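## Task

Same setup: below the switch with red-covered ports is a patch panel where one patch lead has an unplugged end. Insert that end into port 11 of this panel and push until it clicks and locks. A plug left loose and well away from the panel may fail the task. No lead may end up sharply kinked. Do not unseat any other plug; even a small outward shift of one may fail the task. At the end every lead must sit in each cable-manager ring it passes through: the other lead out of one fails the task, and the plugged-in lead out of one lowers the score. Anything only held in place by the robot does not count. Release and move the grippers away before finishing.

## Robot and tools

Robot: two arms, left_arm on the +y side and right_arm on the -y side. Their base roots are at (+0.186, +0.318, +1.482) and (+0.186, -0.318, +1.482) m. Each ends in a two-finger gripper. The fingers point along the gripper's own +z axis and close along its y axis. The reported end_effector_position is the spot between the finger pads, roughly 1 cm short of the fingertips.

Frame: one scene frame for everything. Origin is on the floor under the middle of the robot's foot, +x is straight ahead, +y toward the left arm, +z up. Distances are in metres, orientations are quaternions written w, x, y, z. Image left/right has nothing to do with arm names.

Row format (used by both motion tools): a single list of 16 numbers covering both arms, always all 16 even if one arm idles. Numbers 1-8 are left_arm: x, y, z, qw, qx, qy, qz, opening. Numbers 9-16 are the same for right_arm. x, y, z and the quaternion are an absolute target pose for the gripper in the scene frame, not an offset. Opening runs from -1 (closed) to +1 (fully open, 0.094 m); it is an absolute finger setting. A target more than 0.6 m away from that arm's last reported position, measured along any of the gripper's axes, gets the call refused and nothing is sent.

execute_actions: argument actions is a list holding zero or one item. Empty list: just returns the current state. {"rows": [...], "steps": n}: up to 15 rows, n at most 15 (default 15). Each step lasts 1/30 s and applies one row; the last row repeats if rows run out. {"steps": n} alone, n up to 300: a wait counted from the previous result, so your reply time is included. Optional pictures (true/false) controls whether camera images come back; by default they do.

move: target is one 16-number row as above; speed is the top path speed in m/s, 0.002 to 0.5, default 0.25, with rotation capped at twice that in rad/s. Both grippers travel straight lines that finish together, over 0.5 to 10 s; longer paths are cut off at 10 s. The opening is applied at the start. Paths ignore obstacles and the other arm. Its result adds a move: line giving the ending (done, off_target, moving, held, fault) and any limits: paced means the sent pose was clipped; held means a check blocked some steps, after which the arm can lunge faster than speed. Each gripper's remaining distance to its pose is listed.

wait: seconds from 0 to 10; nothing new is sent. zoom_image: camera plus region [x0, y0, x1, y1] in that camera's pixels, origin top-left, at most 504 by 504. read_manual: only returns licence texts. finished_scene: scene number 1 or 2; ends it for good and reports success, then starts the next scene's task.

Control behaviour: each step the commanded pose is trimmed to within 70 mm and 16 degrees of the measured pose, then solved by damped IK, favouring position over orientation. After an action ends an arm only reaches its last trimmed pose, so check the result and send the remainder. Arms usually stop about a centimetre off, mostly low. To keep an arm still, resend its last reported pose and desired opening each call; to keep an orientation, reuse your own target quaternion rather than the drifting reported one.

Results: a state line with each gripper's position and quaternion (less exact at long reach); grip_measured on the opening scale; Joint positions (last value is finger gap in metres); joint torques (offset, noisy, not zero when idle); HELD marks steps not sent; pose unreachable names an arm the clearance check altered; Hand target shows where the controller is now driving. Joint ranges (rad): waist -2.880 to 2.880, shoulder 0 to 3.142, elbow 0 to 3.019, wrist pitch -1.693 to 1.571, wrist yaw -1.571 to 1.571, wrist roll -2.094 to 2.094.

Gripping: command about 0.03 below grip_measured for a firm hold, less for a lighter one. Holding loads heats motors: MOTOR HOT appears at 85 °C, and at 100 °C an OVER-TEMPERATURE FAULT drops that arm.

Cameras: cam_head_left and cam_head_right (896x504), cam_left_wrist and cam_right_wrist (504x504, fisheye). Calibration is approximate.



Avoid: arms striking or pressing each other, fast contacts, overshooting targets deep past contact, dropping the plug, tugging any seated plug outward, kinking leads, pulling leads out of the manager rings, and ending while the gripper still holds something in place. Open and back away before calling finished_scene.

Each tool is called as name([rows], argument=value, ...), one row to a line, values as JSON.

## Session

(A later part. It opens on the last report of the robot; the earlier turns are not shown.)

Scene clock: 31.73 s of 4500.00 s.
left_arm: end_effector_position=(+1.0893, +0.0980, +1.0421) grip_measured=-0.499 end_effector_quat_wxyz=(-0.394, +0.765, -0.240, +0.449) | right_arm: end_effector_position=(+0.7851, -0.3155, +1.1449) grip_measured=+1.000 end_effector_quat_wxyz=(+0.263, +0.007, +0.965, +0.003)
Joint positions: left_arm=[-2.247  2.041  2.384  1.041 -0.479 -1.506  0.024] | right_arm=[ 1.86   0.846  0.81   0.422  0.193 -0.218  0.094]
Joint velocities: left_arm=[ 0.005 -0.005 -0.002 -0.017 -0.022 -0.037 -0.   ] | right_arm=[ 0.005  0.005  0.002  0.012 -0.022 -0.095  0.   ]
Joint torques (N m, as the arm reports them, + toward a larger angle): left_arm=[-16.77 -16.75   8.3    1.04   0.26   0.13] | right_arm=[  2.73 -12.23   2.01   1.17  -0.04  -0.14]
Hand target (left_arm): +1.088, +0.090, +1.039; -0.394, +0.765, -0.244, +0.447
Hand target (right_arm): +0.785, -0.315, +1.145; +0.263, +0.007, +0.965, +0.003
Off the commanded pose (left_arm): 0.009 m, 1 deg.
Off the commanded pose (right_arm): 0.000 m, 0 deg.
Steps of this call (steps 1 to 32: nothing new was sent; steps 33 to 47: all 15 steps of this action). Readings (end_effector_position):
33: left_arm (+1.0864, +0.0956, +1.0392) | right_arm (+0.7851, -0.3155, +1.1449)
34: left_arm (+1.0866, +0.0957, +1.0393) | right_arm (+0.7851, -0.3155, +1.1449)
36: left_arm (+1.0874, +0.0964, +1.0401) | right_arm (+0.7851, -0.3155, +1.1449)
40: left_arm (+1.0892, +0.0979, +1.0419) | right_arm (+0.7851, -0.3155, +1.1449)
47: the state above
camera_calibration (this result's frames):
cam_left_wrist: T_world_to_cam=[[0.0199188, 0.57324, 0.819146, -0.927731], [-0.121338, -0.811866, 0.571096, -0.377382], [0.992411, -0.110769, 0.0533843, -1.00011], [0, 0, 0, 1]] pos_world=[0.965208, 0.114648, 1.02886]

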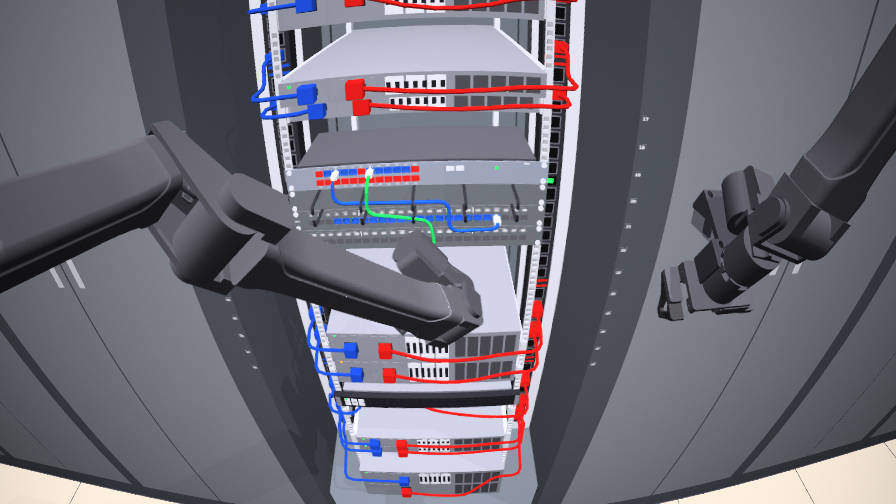

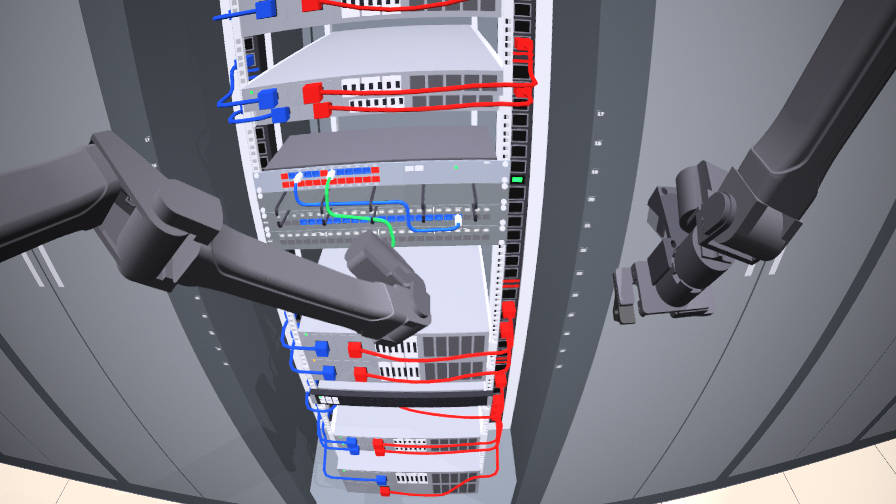

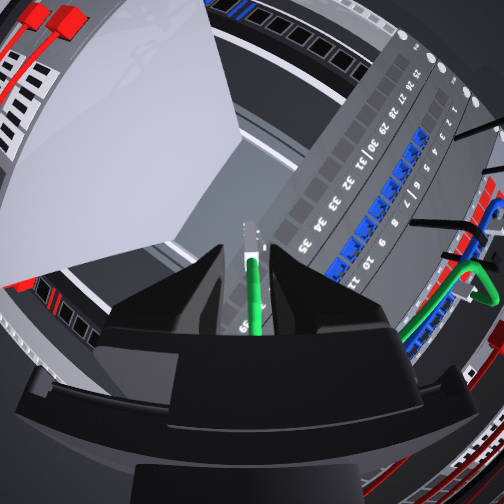

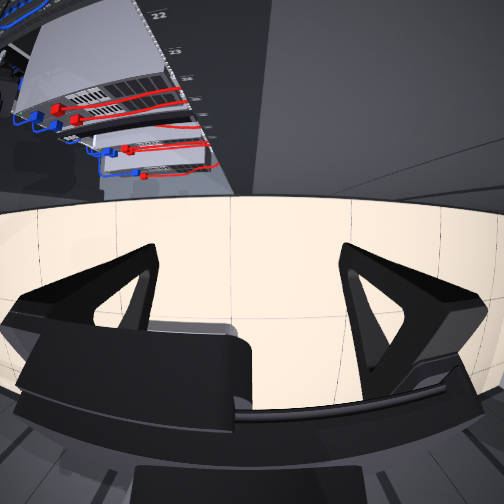

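execute_actions([
  {"rows":[[1.089,0.0905,1.0395,0.394,-0.765,0.243,-0.447,-0.55,0.785,-0.3155,1.145,0.263,0.007,0.965,0.003,1],[1.090,0.0913,1.0403,0.395,-0.765,0.242,-0.448,-0.6,0.785,-0.3155,1.145,0.263,0.007,0.965,0.003,1],[1.090,0.0913,1.0403,0.395,-0.765,0.242,-0.448,-0.65,0.785,-0.3155,1.145,0.263,0.007,0.965,0.003,1],[1.090,0.0913,1.0403,0.395,-0.765,0.242,-0.448,-0.7,0.785,-0.3155,1.145,0.263,0.007,0.965,0.003,1],[1.090,0.0913,1.0403,0.395,-0.765,0.242,-0.448,-0.74,0.785,-0.3155,1.145,0.263,0.007,0.965,0.003,1],[1.090,0.0913,1.0403,0.395,-0.765,0.242,-0.448,-0.77,0.785,-0.3155,1.145,0.263,0.007,0.965,0.003,1],[1.090,0.0913,1.0403,0.395,-0.765,0.242,-0.448,-0.8,0.785,-0.3155,1.145,0.263,0.007,0.965,0.003,1],[1.090,0.0913,1.0403,0.395,-0.765,0.242,-0.448,-0.82,0.785,-0.3155,1.145,0.263,0.007,0.965,0.003,1],[1.090,0.0913,1.0403,0.395,-0.765,0.242,-0.448,-0.84,0.785,-0.3155,1.145,0.263,0.007,0.965,0.003,1],[1.090,0.0913,1.0403,0.395,-0.765,0.242,-0.448,-0.86,0.785,-0.3155,1.145,0.263,0.007,0.965,0.003,1],[1.090,0.0913,1.0403,0.395,-0.765,0.242,-0.448,-0.89,0.785,-0.3155,1.145,0.263,0.007,0.965,0.003,1]],"steps":15},
])

zoom_image(camera="cam_left_wrist", region=[180,180,320,310])

Scene clock: 34.23 s of 4500.00 s.
left_arm: end_effector_position=(+1.0912, +0.0994, +1.0438) grip_measured=-0.876 end_effector_quat_wxyz=(-0.396, +0.764, -0.238, +0.450) | right_arm: end_effector_position=(+0.7851, -0.3155, +1.1449) grip_measured=+1.000 end_effector_quat_wxyz=(+0.263, +0.007, +0.965, +0.003)
Joint positions: left_arm=[-2.247  2.041  2.389  1.04  -0.479 -1.506  0.006] | right_arm=[ 1.86   0.846  0.81   0.422  0.193 -0.218  0.094]
Joint velocities: left_arm=[ 0.005  0.015 -0.002  0.007 -0.066  0.022 -0.001] | right_arm=[-0.005 -0.005  0.007 -0.012  0.007  0.037  0.   ]
Joint torques (N m, as the arm reports them, + toward a larger angle): left_arm=[-16.73 -16.66   8.48   0.98   0.26   0.11] | right_arm=[  2.68 -12.33   2.07   1.15  -0.06  -0.13]
Hand target (left_arm): +1.090, +0.092, +1.040; -0.395, +0.765, -0.242, +0.448
Hand target (right_arm): +0.785, -0.315, +1.145; +0.263, +0.007, +0.965, +0.003
Off the commanded pose (left_arm): 0.009 m, 0 deg.
Off the commanded pose (right_arm): 0.000 m, 0 deg.
Steps of this call (steps 1 to 60: nothing new was sent; steps 61 to 75: all 15 steps of this action). Readings (end_effector_position):
61: left_arm (+1.0893, +0.0980, +1.0421) | right_arm (+0.7851, -0.3155, +1.1449)
62: left_arm (+1.0896, +0.0982, +1.0423) | right_arm (+0.7851, -0.3155, +1.1449)
64: left_arm (+1.0900, +0.0984, +1.0425) | right_arm (+0.7851, -0.3155, +1.1449)
68: left_arm (+1.0911, +0.0993, +1.0436) | right_arm (+0.7851, -0.3155, +1.1449)
75: the state above
camera_calibration (this result's frames):
cam_left_wrist: T_world_to_cam=[[0.0153505, 0.573205, 0.819268, -0.925081], [-0.121088, -0.812269, 0.570576, -0.376689], [0.992523, -0.107962, 0.0569396, -1.00599], [0, 0, 0, 1]] pos_world=[0.967052, 0.11568, 1.0301]

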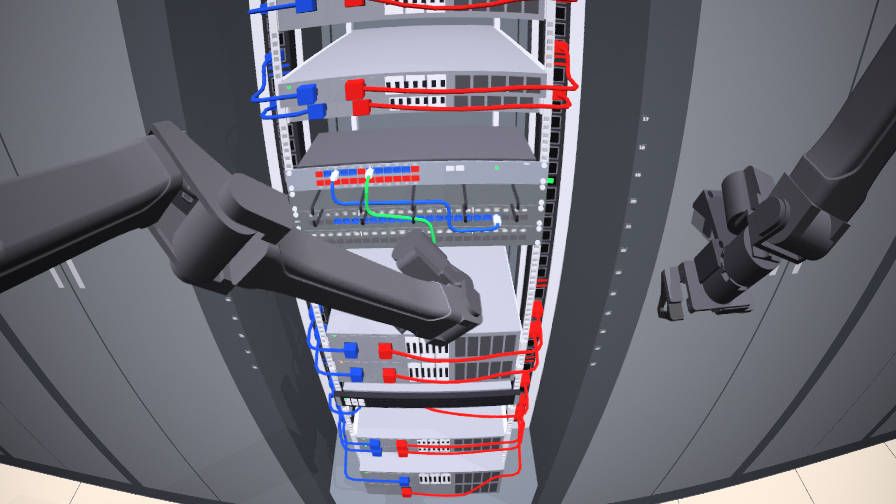

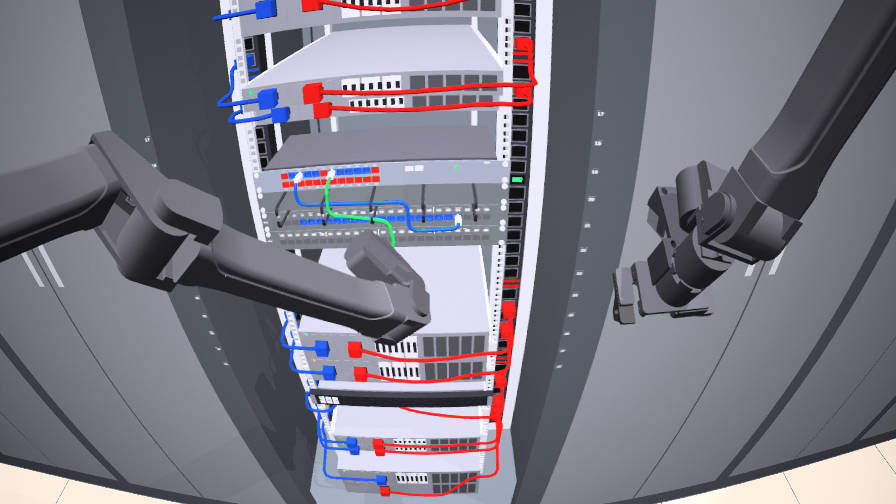

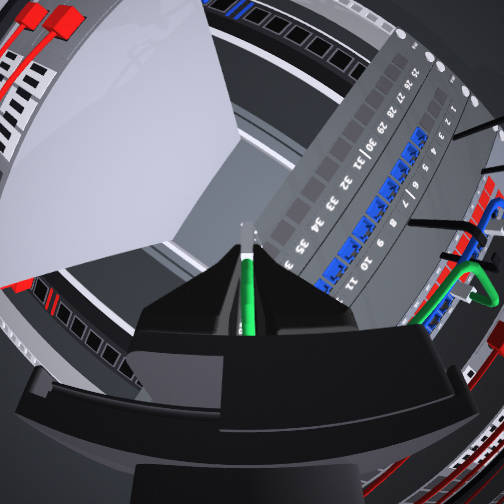

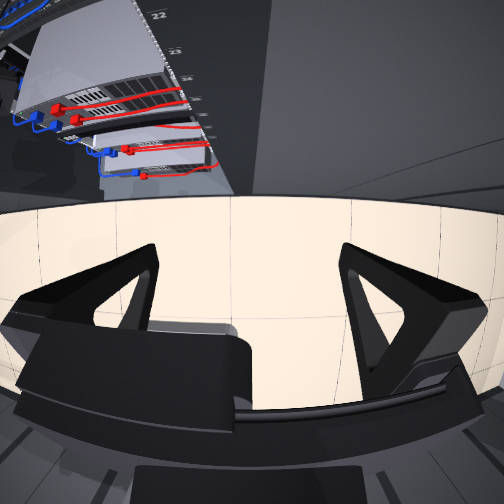

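Region (180, 180, 320, 310) of cam_left_wrist's 504x504 image, scaled by 3.600, with more detail than that image has; it fills the top 468 rows of this view, and the rest is white.

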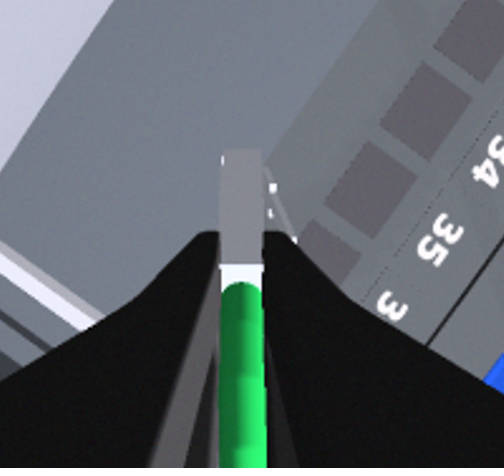

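move(target=[1.085,0.120,1.085,0.505,-0.495,0.495,-0.505,-0.915,0.785,-0.3155,1.145,0.263,0.007,0.965,0.003,1], speed=0.1)

zoom_image(camera="cam_left_wrist", region=[180,150,340,300])

Scene clock: 39.77 s of 4500.00 s.
left_arm: end_effector_position=(+1.0843, +0.1040, +1.0830) grip_measured=-0.887 end_effector_quat_wxyz=(-0.488, +0.503, -0.496, +0.513) | right_arm: end_effector_position=(+0.7851, -0.3155, +1.1449) grip_measured=+1.000 end_effector_quat_wxyz=(+0.263, +0.007, +0.965, +0.003)
Joint positions: left_arm=[-2.136  1.867  2.07   1.159  0.06  -1.044  0.005] | right_arm=[ 1.86   0.846  0.81   0.422  0.193 -0.218  0.094]
Joint velocities: left_arm=[ 0.005 -0.005  0.002 -0.007 -0.051  0.037  0.   ] | right_arm=[-0.005 -0.005 -0.007  0.007 -0.022  0.037  0.   ]
Joint torques (N m, as the arm reports them, + toward a larger angle): left_arm=[-11.38 -20.77   4.01   2.47   0.51   0.14] | right_arm=[  2.71 -12.17   2.06   1.18  -0.05  -0.13]
Hand target (left_arm): +1.086, +0.117, +1.086; +0.502, -0.494, +0.497, -0.506
Hand target (right_arm): +0.785, -0.315, +1.145; +0.263, +0.007, +0.965, +0.003
Off the commanded pose (left_arm): 0.016 m, 2 deg.
Off the commanded pose (right_arm): 0.000 m, 0 deg.
move: off_target (left_arm)
camera_calibration (this result's frames):
cam_left_wrist: T_world_to_cam=[[0.00468946, 0.0286028, 0.99958, -1.08687], [-0.597529, -0.801434, 0.0257361, 0.709398], [0.801834, -0.597398, 0.0133327, -0.69602], [0, 0, 0, 1]] pos_world=[0.987075, 0.183822, 1.07743]

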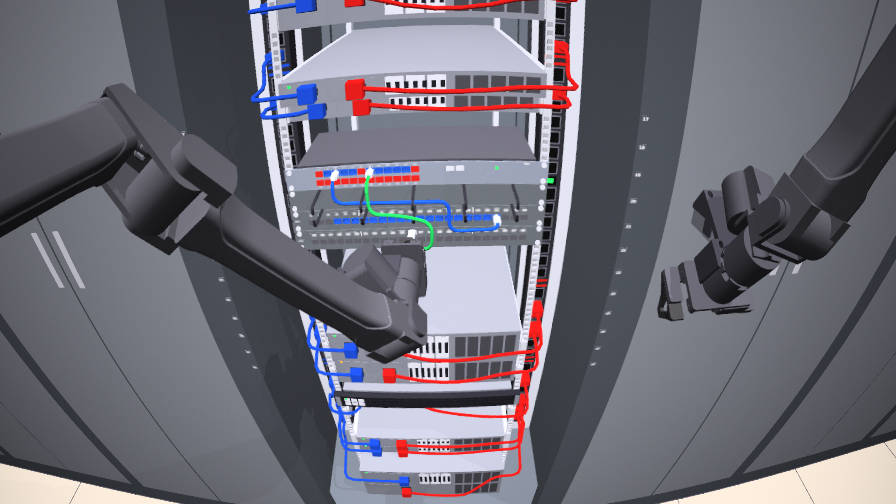

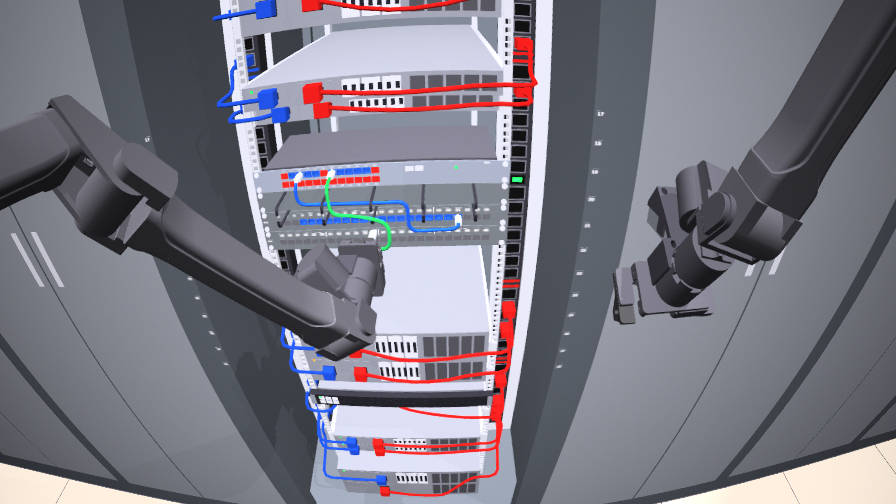

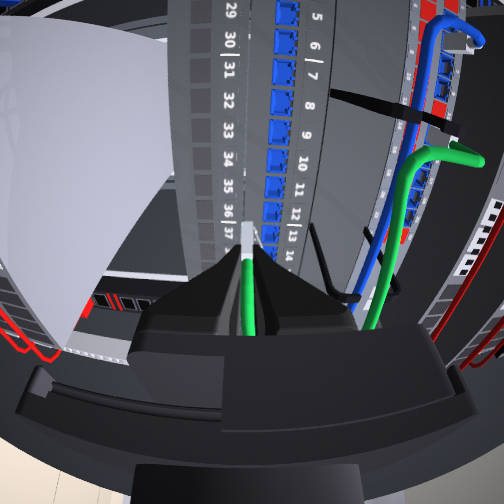

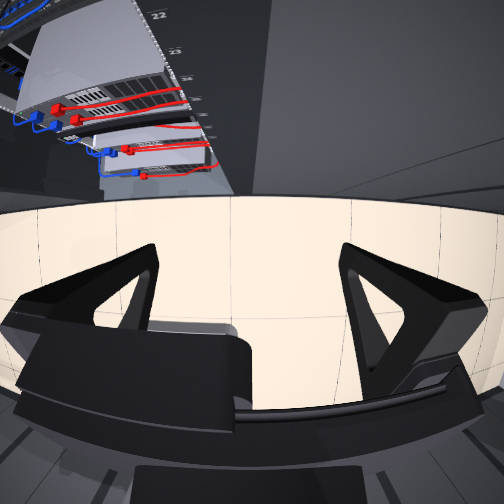

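Region (180, 150, 340, 300) of cam_left_wrist's 504x504 image, scaled by 3.150, with more detail than that image has; it fills the top 472 rows of this view, and the rest is white.

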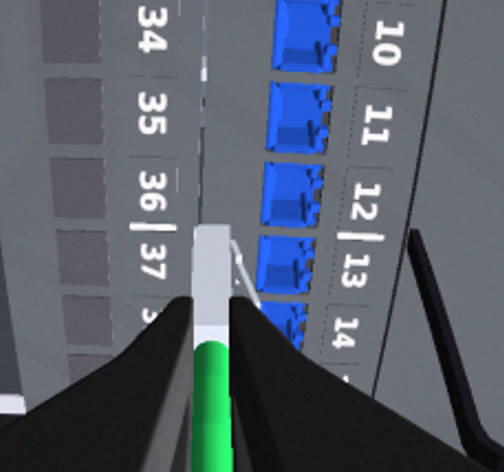

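zoom_image(camera="cam_head_left", region=[360,180,460,260])

move(target=[1.090,0.138,1.101,0.516,-0.492,0.497,-0.495,-0.915,0.785,-0.3155,1.145,0.263,0.007,0.965,0.003,1], speed=0.03)

zoom_image(camera="cam_left_wrist", region=[180,150,340,300])

Region (360, 180, 460, 260) of cam_head_left's 896x504 image, scaled by 5.040, with more detail than that image has; it fills the top 403 rows of this view, and the rest is white.

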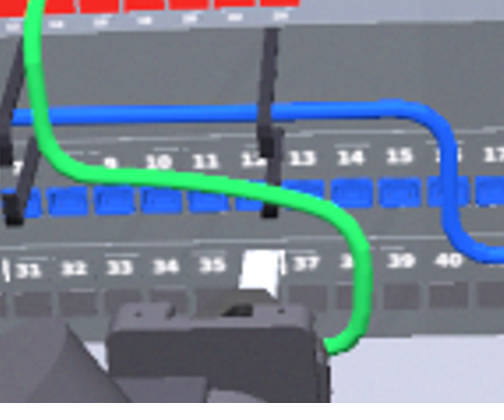

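Scene clock: 43.47 s of 4500.00 s.
left_arm: end_effector_position=(+1.0855, +0.1202, +1.0944) grip_measured=-0.887 end_effector_quat_wxyz=(-0.499, +0.499, -0.500, +0.502) | right_arm: end_effector_position=(+0.7851, -0.3155, +1.1449) grip_measured=+1.000 end_effector_quat_wxyz=(+0.263, +0.007, +0.965, +0.003)
Joint positions: left_arm=[-2.126  1.819  2.013  1.175  0.052 -1.024  0.005] | right_arm=[ 1.86   0.846  0.81   0.422  0.193 -0.218  0.094]
Joint velocities: left_arm=[-0.005  0.005 -0.002 -0.012  0.007 -0.051 -0.001] | right_arm=[ 0.005 -0.005  0.007 -0.007  0.051 -0.007  0.   ]
Joint torques (N m, as the arm reports them, + toward a larger angle): left_arm=[-10.63 -21.69   3.97   2.67   0.25   0.14] | right_arm=[  2.73 -12.14   2.09   1.22  -0.05  -0.14]
Hand target (left_arm): +1.090, +0.137, +1.102; +0.516, -0.491, +0.497, -0.495
Hand target (right_arm): +0.785, -0.315, +1.145; +0.263, +0.007, +0.965, +0.003
Off the commanded pose (left_arm): 0.020 m, 2 deg.
Off the commanded pose (right_arm): 0.000 m, 0 deg.
move: off_target (left_arm)
camera_calibration (this result's frames):
cam_left_wrist: T_world_to_cam=[[0.0038512, -0.00162446, 0.999991, -1.09459], [-0.587738, -0.809051, 0.000949235, 0.740164], [0.809042, -0.587737, -0.00407057, -0.6774], [0, 0, 0, 1]] pos_world=[0.987283, 0.198919, 1.09112]

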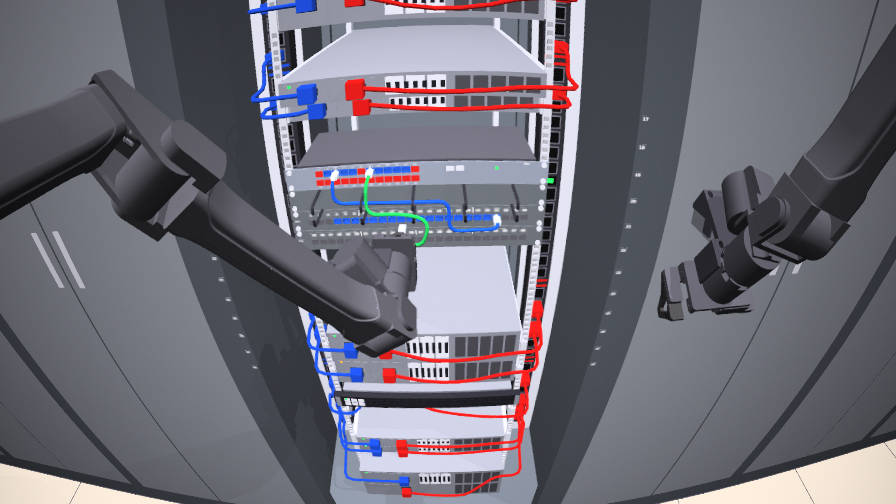

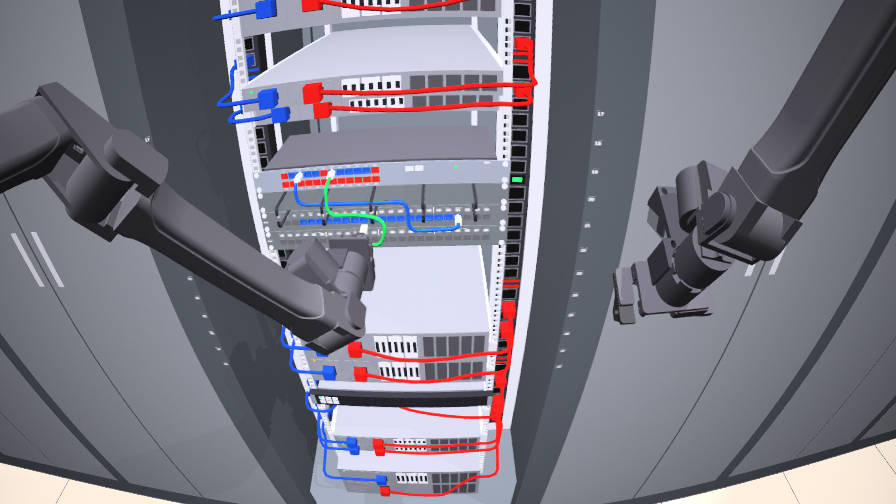

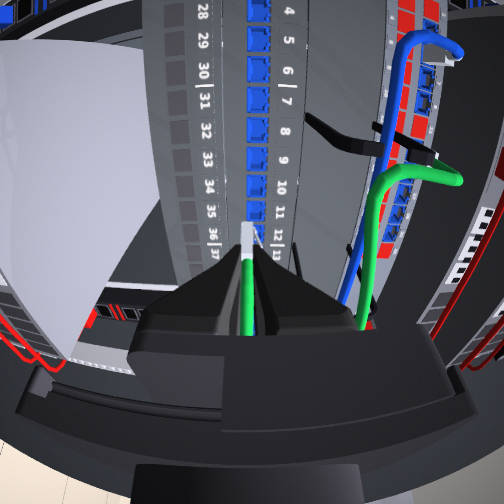

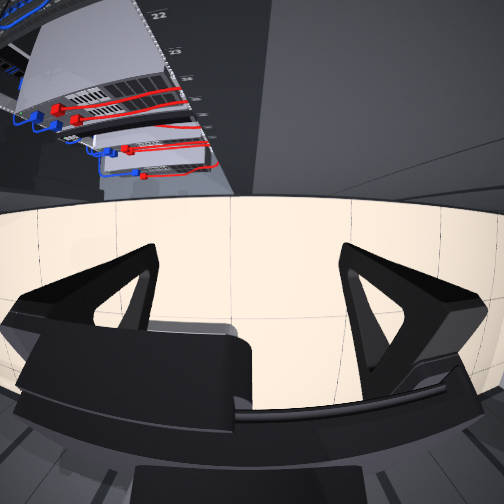

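Region (180, 150, 340, 300) of cam_left_wrist's 504x504 image, scaled by 3.150, with more detail than that image has; it fills the top 472 rows of this view, and the rest is white.

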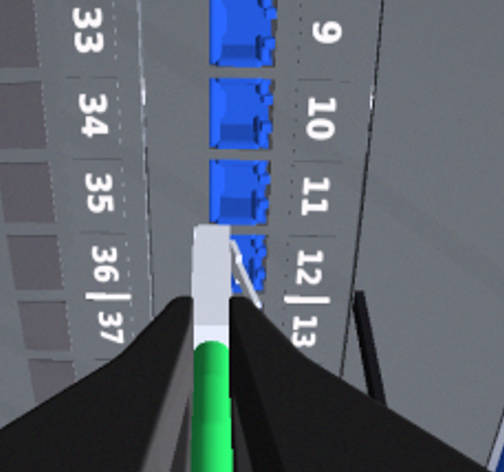

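zoom_image(camera="cam_head_left", region=[360,180,460,260])

zoom_image(camera="cam_head_right", region=[320,180,420,260])

zoom_image(camera="cam_left_wrist", region=[280,100,480,340])

Region (360, 180, 460, 260) of cam_head_left's 896x504 image, scaled by 5.040, with more detail than that image has; it fills the top 403 rows of this view, and the rest is white.

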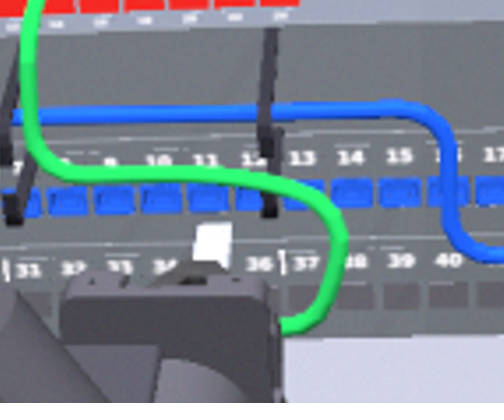

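Region (320, 180, 420, 260) of cam_head_right's 896x504 image, scaled by 5.040, with more detail than that image has; it fills the top 403 rows of this view, and the rest is white.

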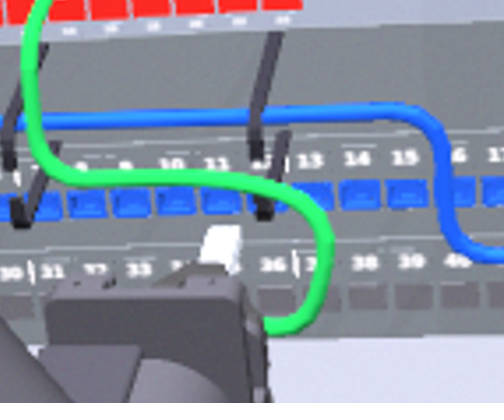

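Region (280, 100, 480, 340) of cam_left_wrist's 504x504 image, scaled by 2.100, with more detail than that image has.

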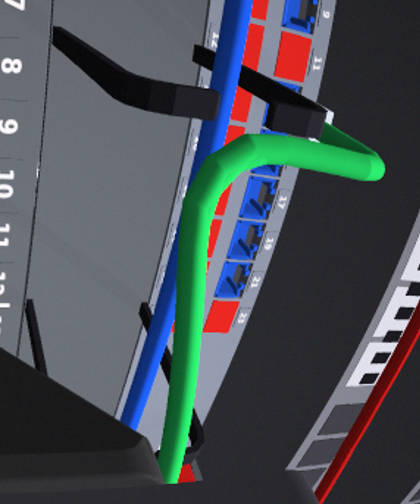

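execute_actions([
  {"rows":[[1.093,0.1383,1.1015,0.516,-0.492,0.497,-0.495,-0.915,0.785,-0.3155,1.145,0.263,0.007,0.965,0.003,1],[1.096,0.1387,1.102,0.516,-0.492,0.497,-0.495,-0.915,0.785,-0.3155,1.145,0.263,0.007,0.965,0.003,1],[1.099,0.139,1.1025,0.516,-0.492,0.497,-0.495,-0.915,0.785,-0.3155,1.145,0.263,0.007,0.965,0.003,1],[1.101,0.1393,1.103,0.516,-0.492,0.497,-0.495,-0.915,0.785,-0.3155,1.145,0.263,0.007,0.965,0.003,1],[1.1025,0.1397,1.1033,0.516,-0.492,0.497,-0.495,-0.915,0.785,-0.3155,1.145,0.263,0.007,0.965,0.003,1],[1.104,0.140,1.1036,0.516,-0.492,0.497,-0.495,-0.915,0.785,-0.3155,1.145,0.263,0.007,0.965,0.003,1],[1.1055,0.1403,1.104,0.516,-0.492,0.497,-0.495,-0.915,0.785,-0.3155,1.145,0.263,0.007,0.965,0.003,1],[1.107,0.1406,1.1043,0.516,-0.492,0.497,-0.495,-0.915,0.785,-0.3155,1.145,0.263,0.007,0.965,0.003,1]],"steps":15},
])

zoom_image(camera="cam_left_wrist", region=[200,170,300,270])

zoom_image(camera="cam_head_left", region=[360,180,460,260])

Scene clock: 47.90 s of 4500.00 s.
left_arm: end_effector_position=(+1.0896, +0.1206, +1.0945) grip_measured=-0.887 end_effector_quat_wxyz=(-0.497, +0.499, -0.502, +0.502) | right_arm: end_effector_position=(+0.7851, -0.3155, +1.1449) grip_measured=+1.000 end_effector_quat_wxyz=(+0.263, +0.007, +0.965, +0.003)
Joint positions: left_arm=[-2.126  1.819  2.025  1.157  0.052 -1.023  0.005] | right_arm=[ 1.86   0.846  0.81   0.422  0.193 -0.218  0.094]
Joint velocities: left_arm=[-0.015  0.005  0.022 -0.027 -0.051  0.007 -0.   ] | right_arm=[-0.015 -0.005 -0.012  0.007 -0.007 -0.022  0.   ]
Joint torques (N m, as the arm reports them, + toward a larger angle): left_arm=[-10.65 -21.25   7.78   1.4    0.24   0.14] | right_arm=[  2.43 -11.98   2.05   1.21  -0.04  -0.14]
Hand target (left_arm): +1.105, +0.141, +1.106; +0.516, -0.492, +0.497, -0.495
Hand target (right_arm): +0.785, -0.315, +1.145; +0.263, +0.007, +0.965, +0.003
Off the commanded pose (left_arm): 0.028 m, 3 deg.
Off the commanded pose (right_arm): 0.000 m, 0 deg.
Steps of this call (steps 1 to 90: nothing new was sent; then 0.93 s passed at rest; steps 91 to 105: all 15 steps of this action). Readings (end_effector_position):
91: left_arm (+1.0852, +0.1200, +1.0941) | right_arm (+0.7851, -0.3155, +1.1449)
92: left_arm (+1.0852, +0.1200, +1.0941) | right_arm (+0.7851, -0.3155, +1.1449)
94: left_arm (+1.0852, +0.1200, +1.0940) | right_arm (+0.7851, -0.3155, +1.1449)
98: left_arm (+1.0859, +0.1192, +1.0927) | right_arm (+0.7851, -0.3155, +1.1449)
105: the state above
camera_calibration (this result's frames):
cam_left_wrist: T_world_to_cam=[[0.00891968, -0.00175427, 0.999959, -1.10025], [-0.589873, -0.807487, 0.00384509, 0.741902], [0.807446, -0.589883, -0.00823732, -0.673956], [0, 0, 0, 1]] pos_world=[0.991625, 0.19959, 1.0918]

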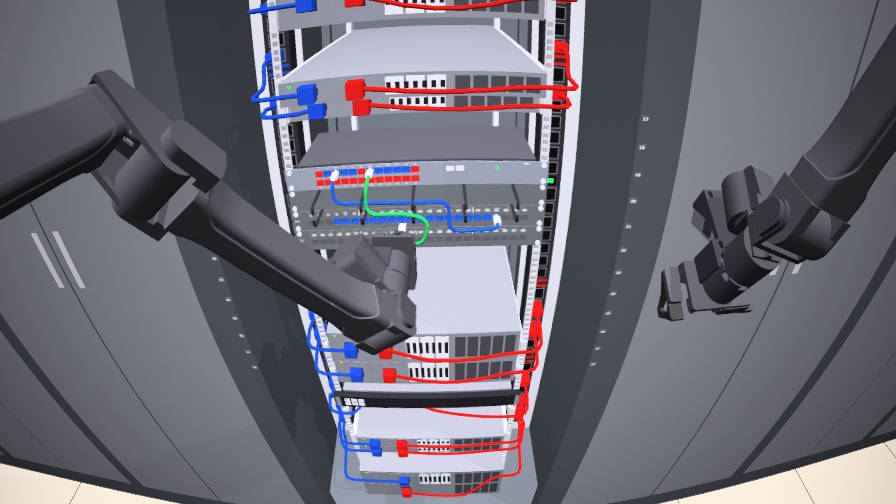

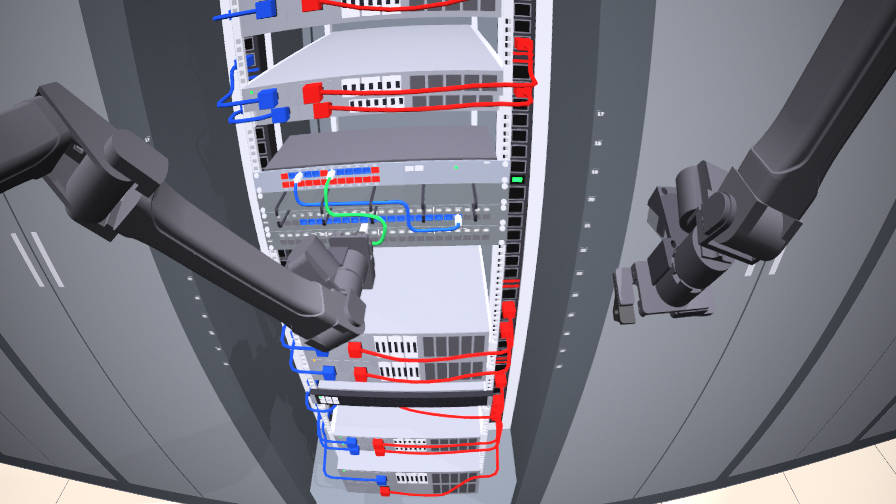

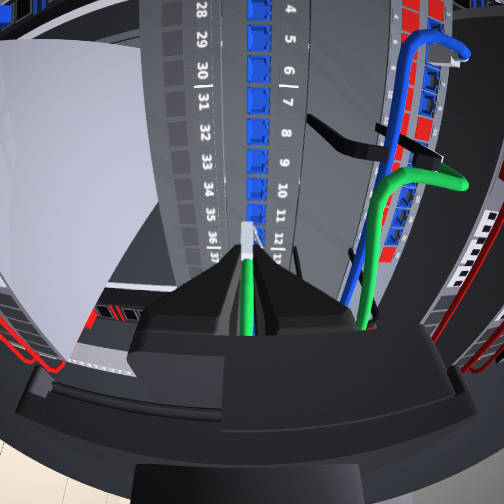

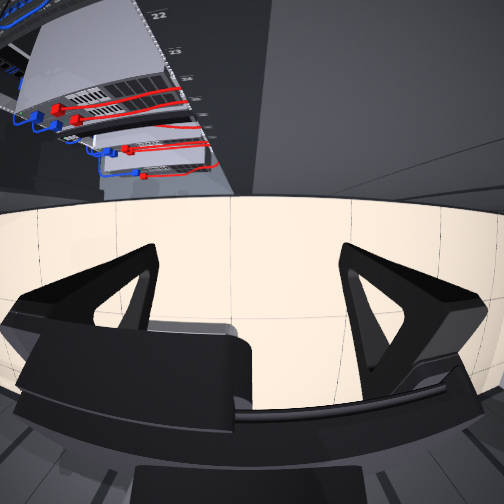

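Region (200, 170, 300, 270) of cam_left_wrist's 504x504 image, scaled by 5.040, with more detail than that image has.

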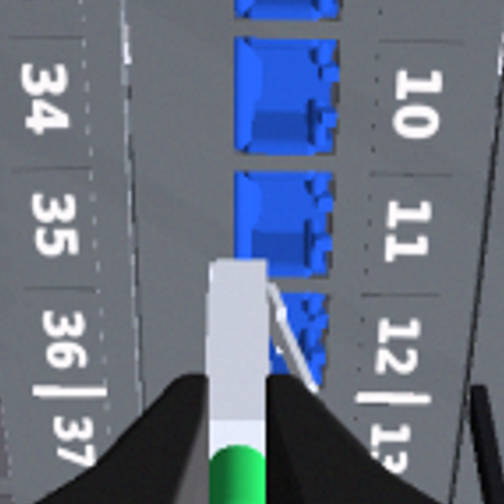

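Region (360, 180, 460, 260) of cam_head_left's 896x504 image, scaled by 5.040, with more detail than that image has; it fills the top 403 rows of this view, and the rest is white.

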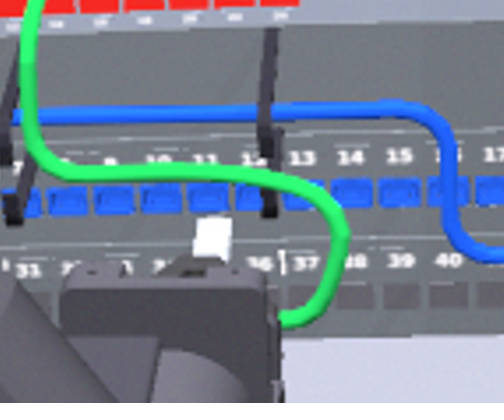

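execute_actions([
  {"rows":[[1.108,0.1412,1.1053,0.517,-0.492,0.496,-0.495,-0.915,0.785,-0.3155,1.145,0.263,0.007,0.965,0.003,1],[1.109,0.1418,1.1063,0.518,-0.492,0.495,-0.495,-0.915,0.785,-0.3155,1.145,0.263,0.007,0.965,0.003,1],[1.110,0.1424,1.1072,0.519,-0.4915,0.494,-0.4955,-0.915,0.785,-0.3155,1.145,0.263,0.007,0.965,0.003,1],[1.111,0.143,1.1082,0.520,-0.4915,0.493,-0.4955,-0.915,0.785,-0.3155,1.145,0.263,0.007,0.965,0.003,1],[1.112,0.1436,1.1091,0.521,-0.491,0.492,-0.496,-0.915,0.785,-0.3155,1.145,0.263,0.007,0.965,0.003,1]],"steps":15},
])

zoom_image(camera="cam_left_wrist", region=[200,170,300,270])

zoom_image(camera="cam_head_left", region=[370,190,440,245])

Scene clock: 51.20 s of 4500.00 s.
left_arm: end_effector_position=(+1.0951, +0.1240, +1.0994) grip_measured=-0.887 end_effector_quat_wxyz=(-0.502, +0.498, -0.497, +0.502) | right_arm: end_effector_position=(+0.7851, -0.3155, +1.1449) grip_measured=+1.000 end_effector_quat_wxyz=(+0.263, +0.007, +0.965, +0.003)
Joint positions: left_arm=[-2.126  1.819  2.041  1.156  0.051 -1.023  0.005] | right_arm=[ 1.86   0.846  0.81   0.422  0.193 -0.218  0.094]
Joint velocities: left_arm=[-0.024 -0.005  0.002  0.012 -0.007  0.051 -0.001] | right_arm=[-0.005 -0.005  0.002 -0.012 -0.007  0.051  0.   ]
Joint torques (N m, as the arm reports them, + toward a larger angle): left_arm=[-10.77 -21.18   8.07   1.39   0.26   0.14] | right_arm=[  2.67 -12.05   2.07   1.18  -0.05  -0.15]
Hand target (left_arm): +1.110, +0.143, +1.111; +0.521, -0.490, +0.492, -0.496
Hand target (right_arm): +0.785, -0.315, +1.145; +0.263, +0.007, +0.965, +0.003
Off the commanded pose (left_arm): 0.028 m, 2 deg.
Off the commanded pose (right_arm): 0.000 m, 0 deg.
Steps of this call (steps 1 to 84: nothing new was sent; steps 85 to 99: all 15 steps of this action). Readings (end_effector_position):
85: left_arm (+1.0899, +0.1206, +1.0946) | right_arm (+0.7851, -0.3155, +1.1449)
86: left_arm (+1.0899, +0.1206, +1.0945) | right_arm (+0.7851, -0.3155, +1.1449)
88: left_arm (+1.0906, +0.1211, +1.0951) | right_arm (+0.7851, -0.3155, +1.1449)
92: left_arm (+1.0935, +0.1230, +1.0979) | right_arm (+0.7851, -0.3155, +1.1449)
99: the state above
camera_calibration (this result's frames):
cam_left_wrist: T_world_to_cam=[[-0.00301817, -0.00279492, 0.999992, -1.09202], [-0.583226, -0.8123, -0.00403062, 0.749864], [0.812304, -0.583233, 0.000821593, -0.692397], [0, 0, 0, 1]] pos_world=[0.996481, 0.202233, 1.0956]

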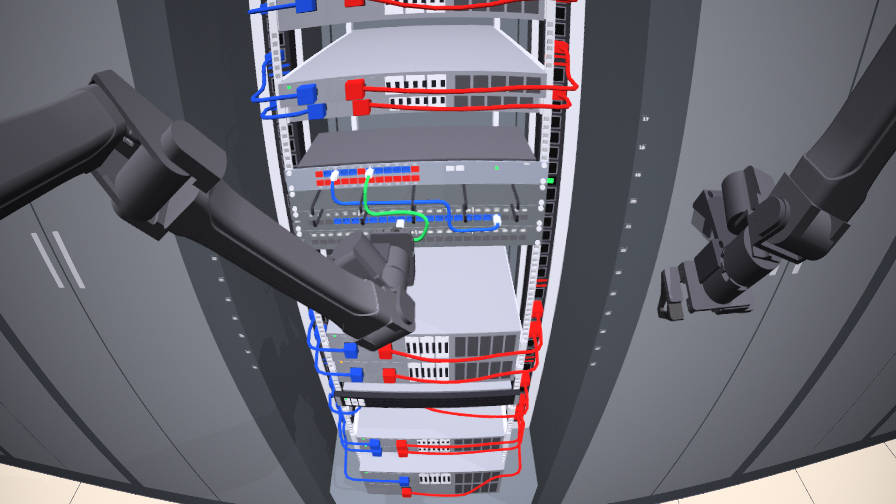

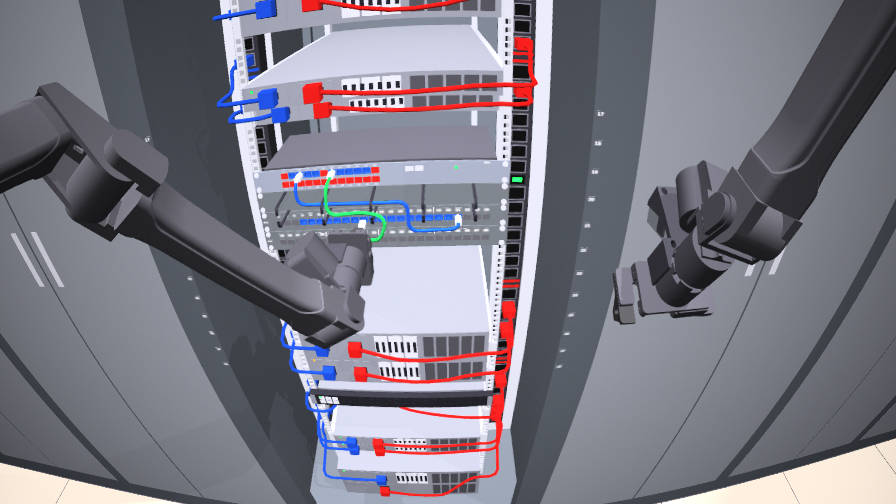

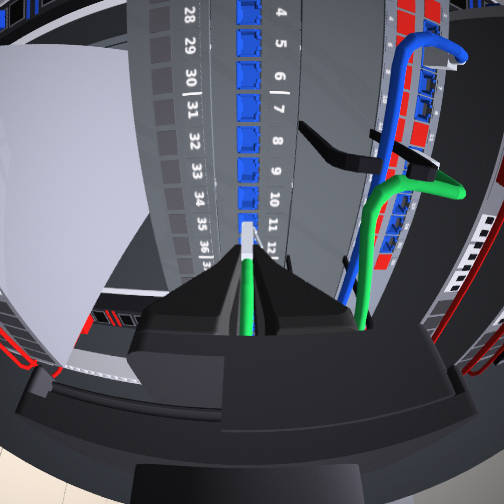

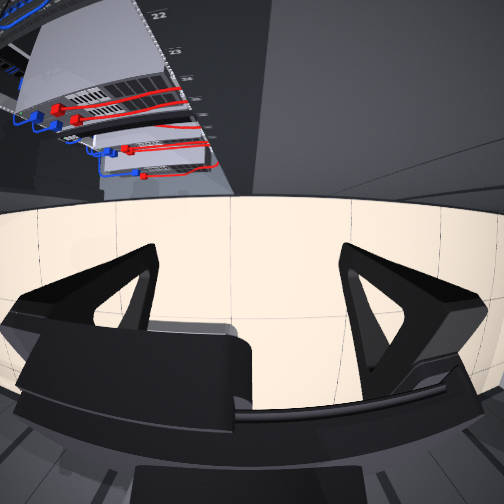

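Region (200, 170, 300, 270) of cam_left_wrist's 504x504 image, scaled by 5.040, with more detail than that image has.

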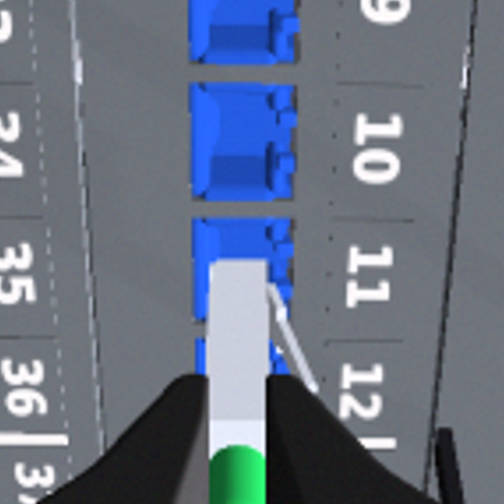

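Region (370, 190, 440, 245) of cam_head_left's 896x504 image, scaled by 7.200, with more detail than that image has; it fills the top 396 rows of this view, and the rest is white.

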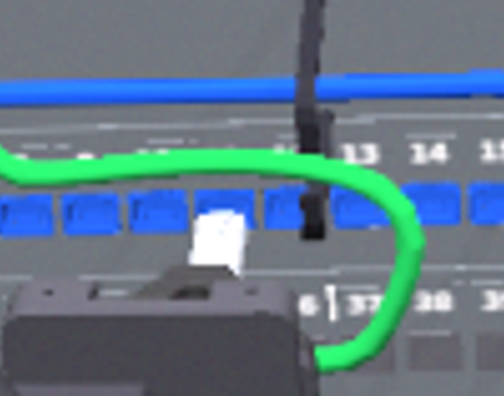

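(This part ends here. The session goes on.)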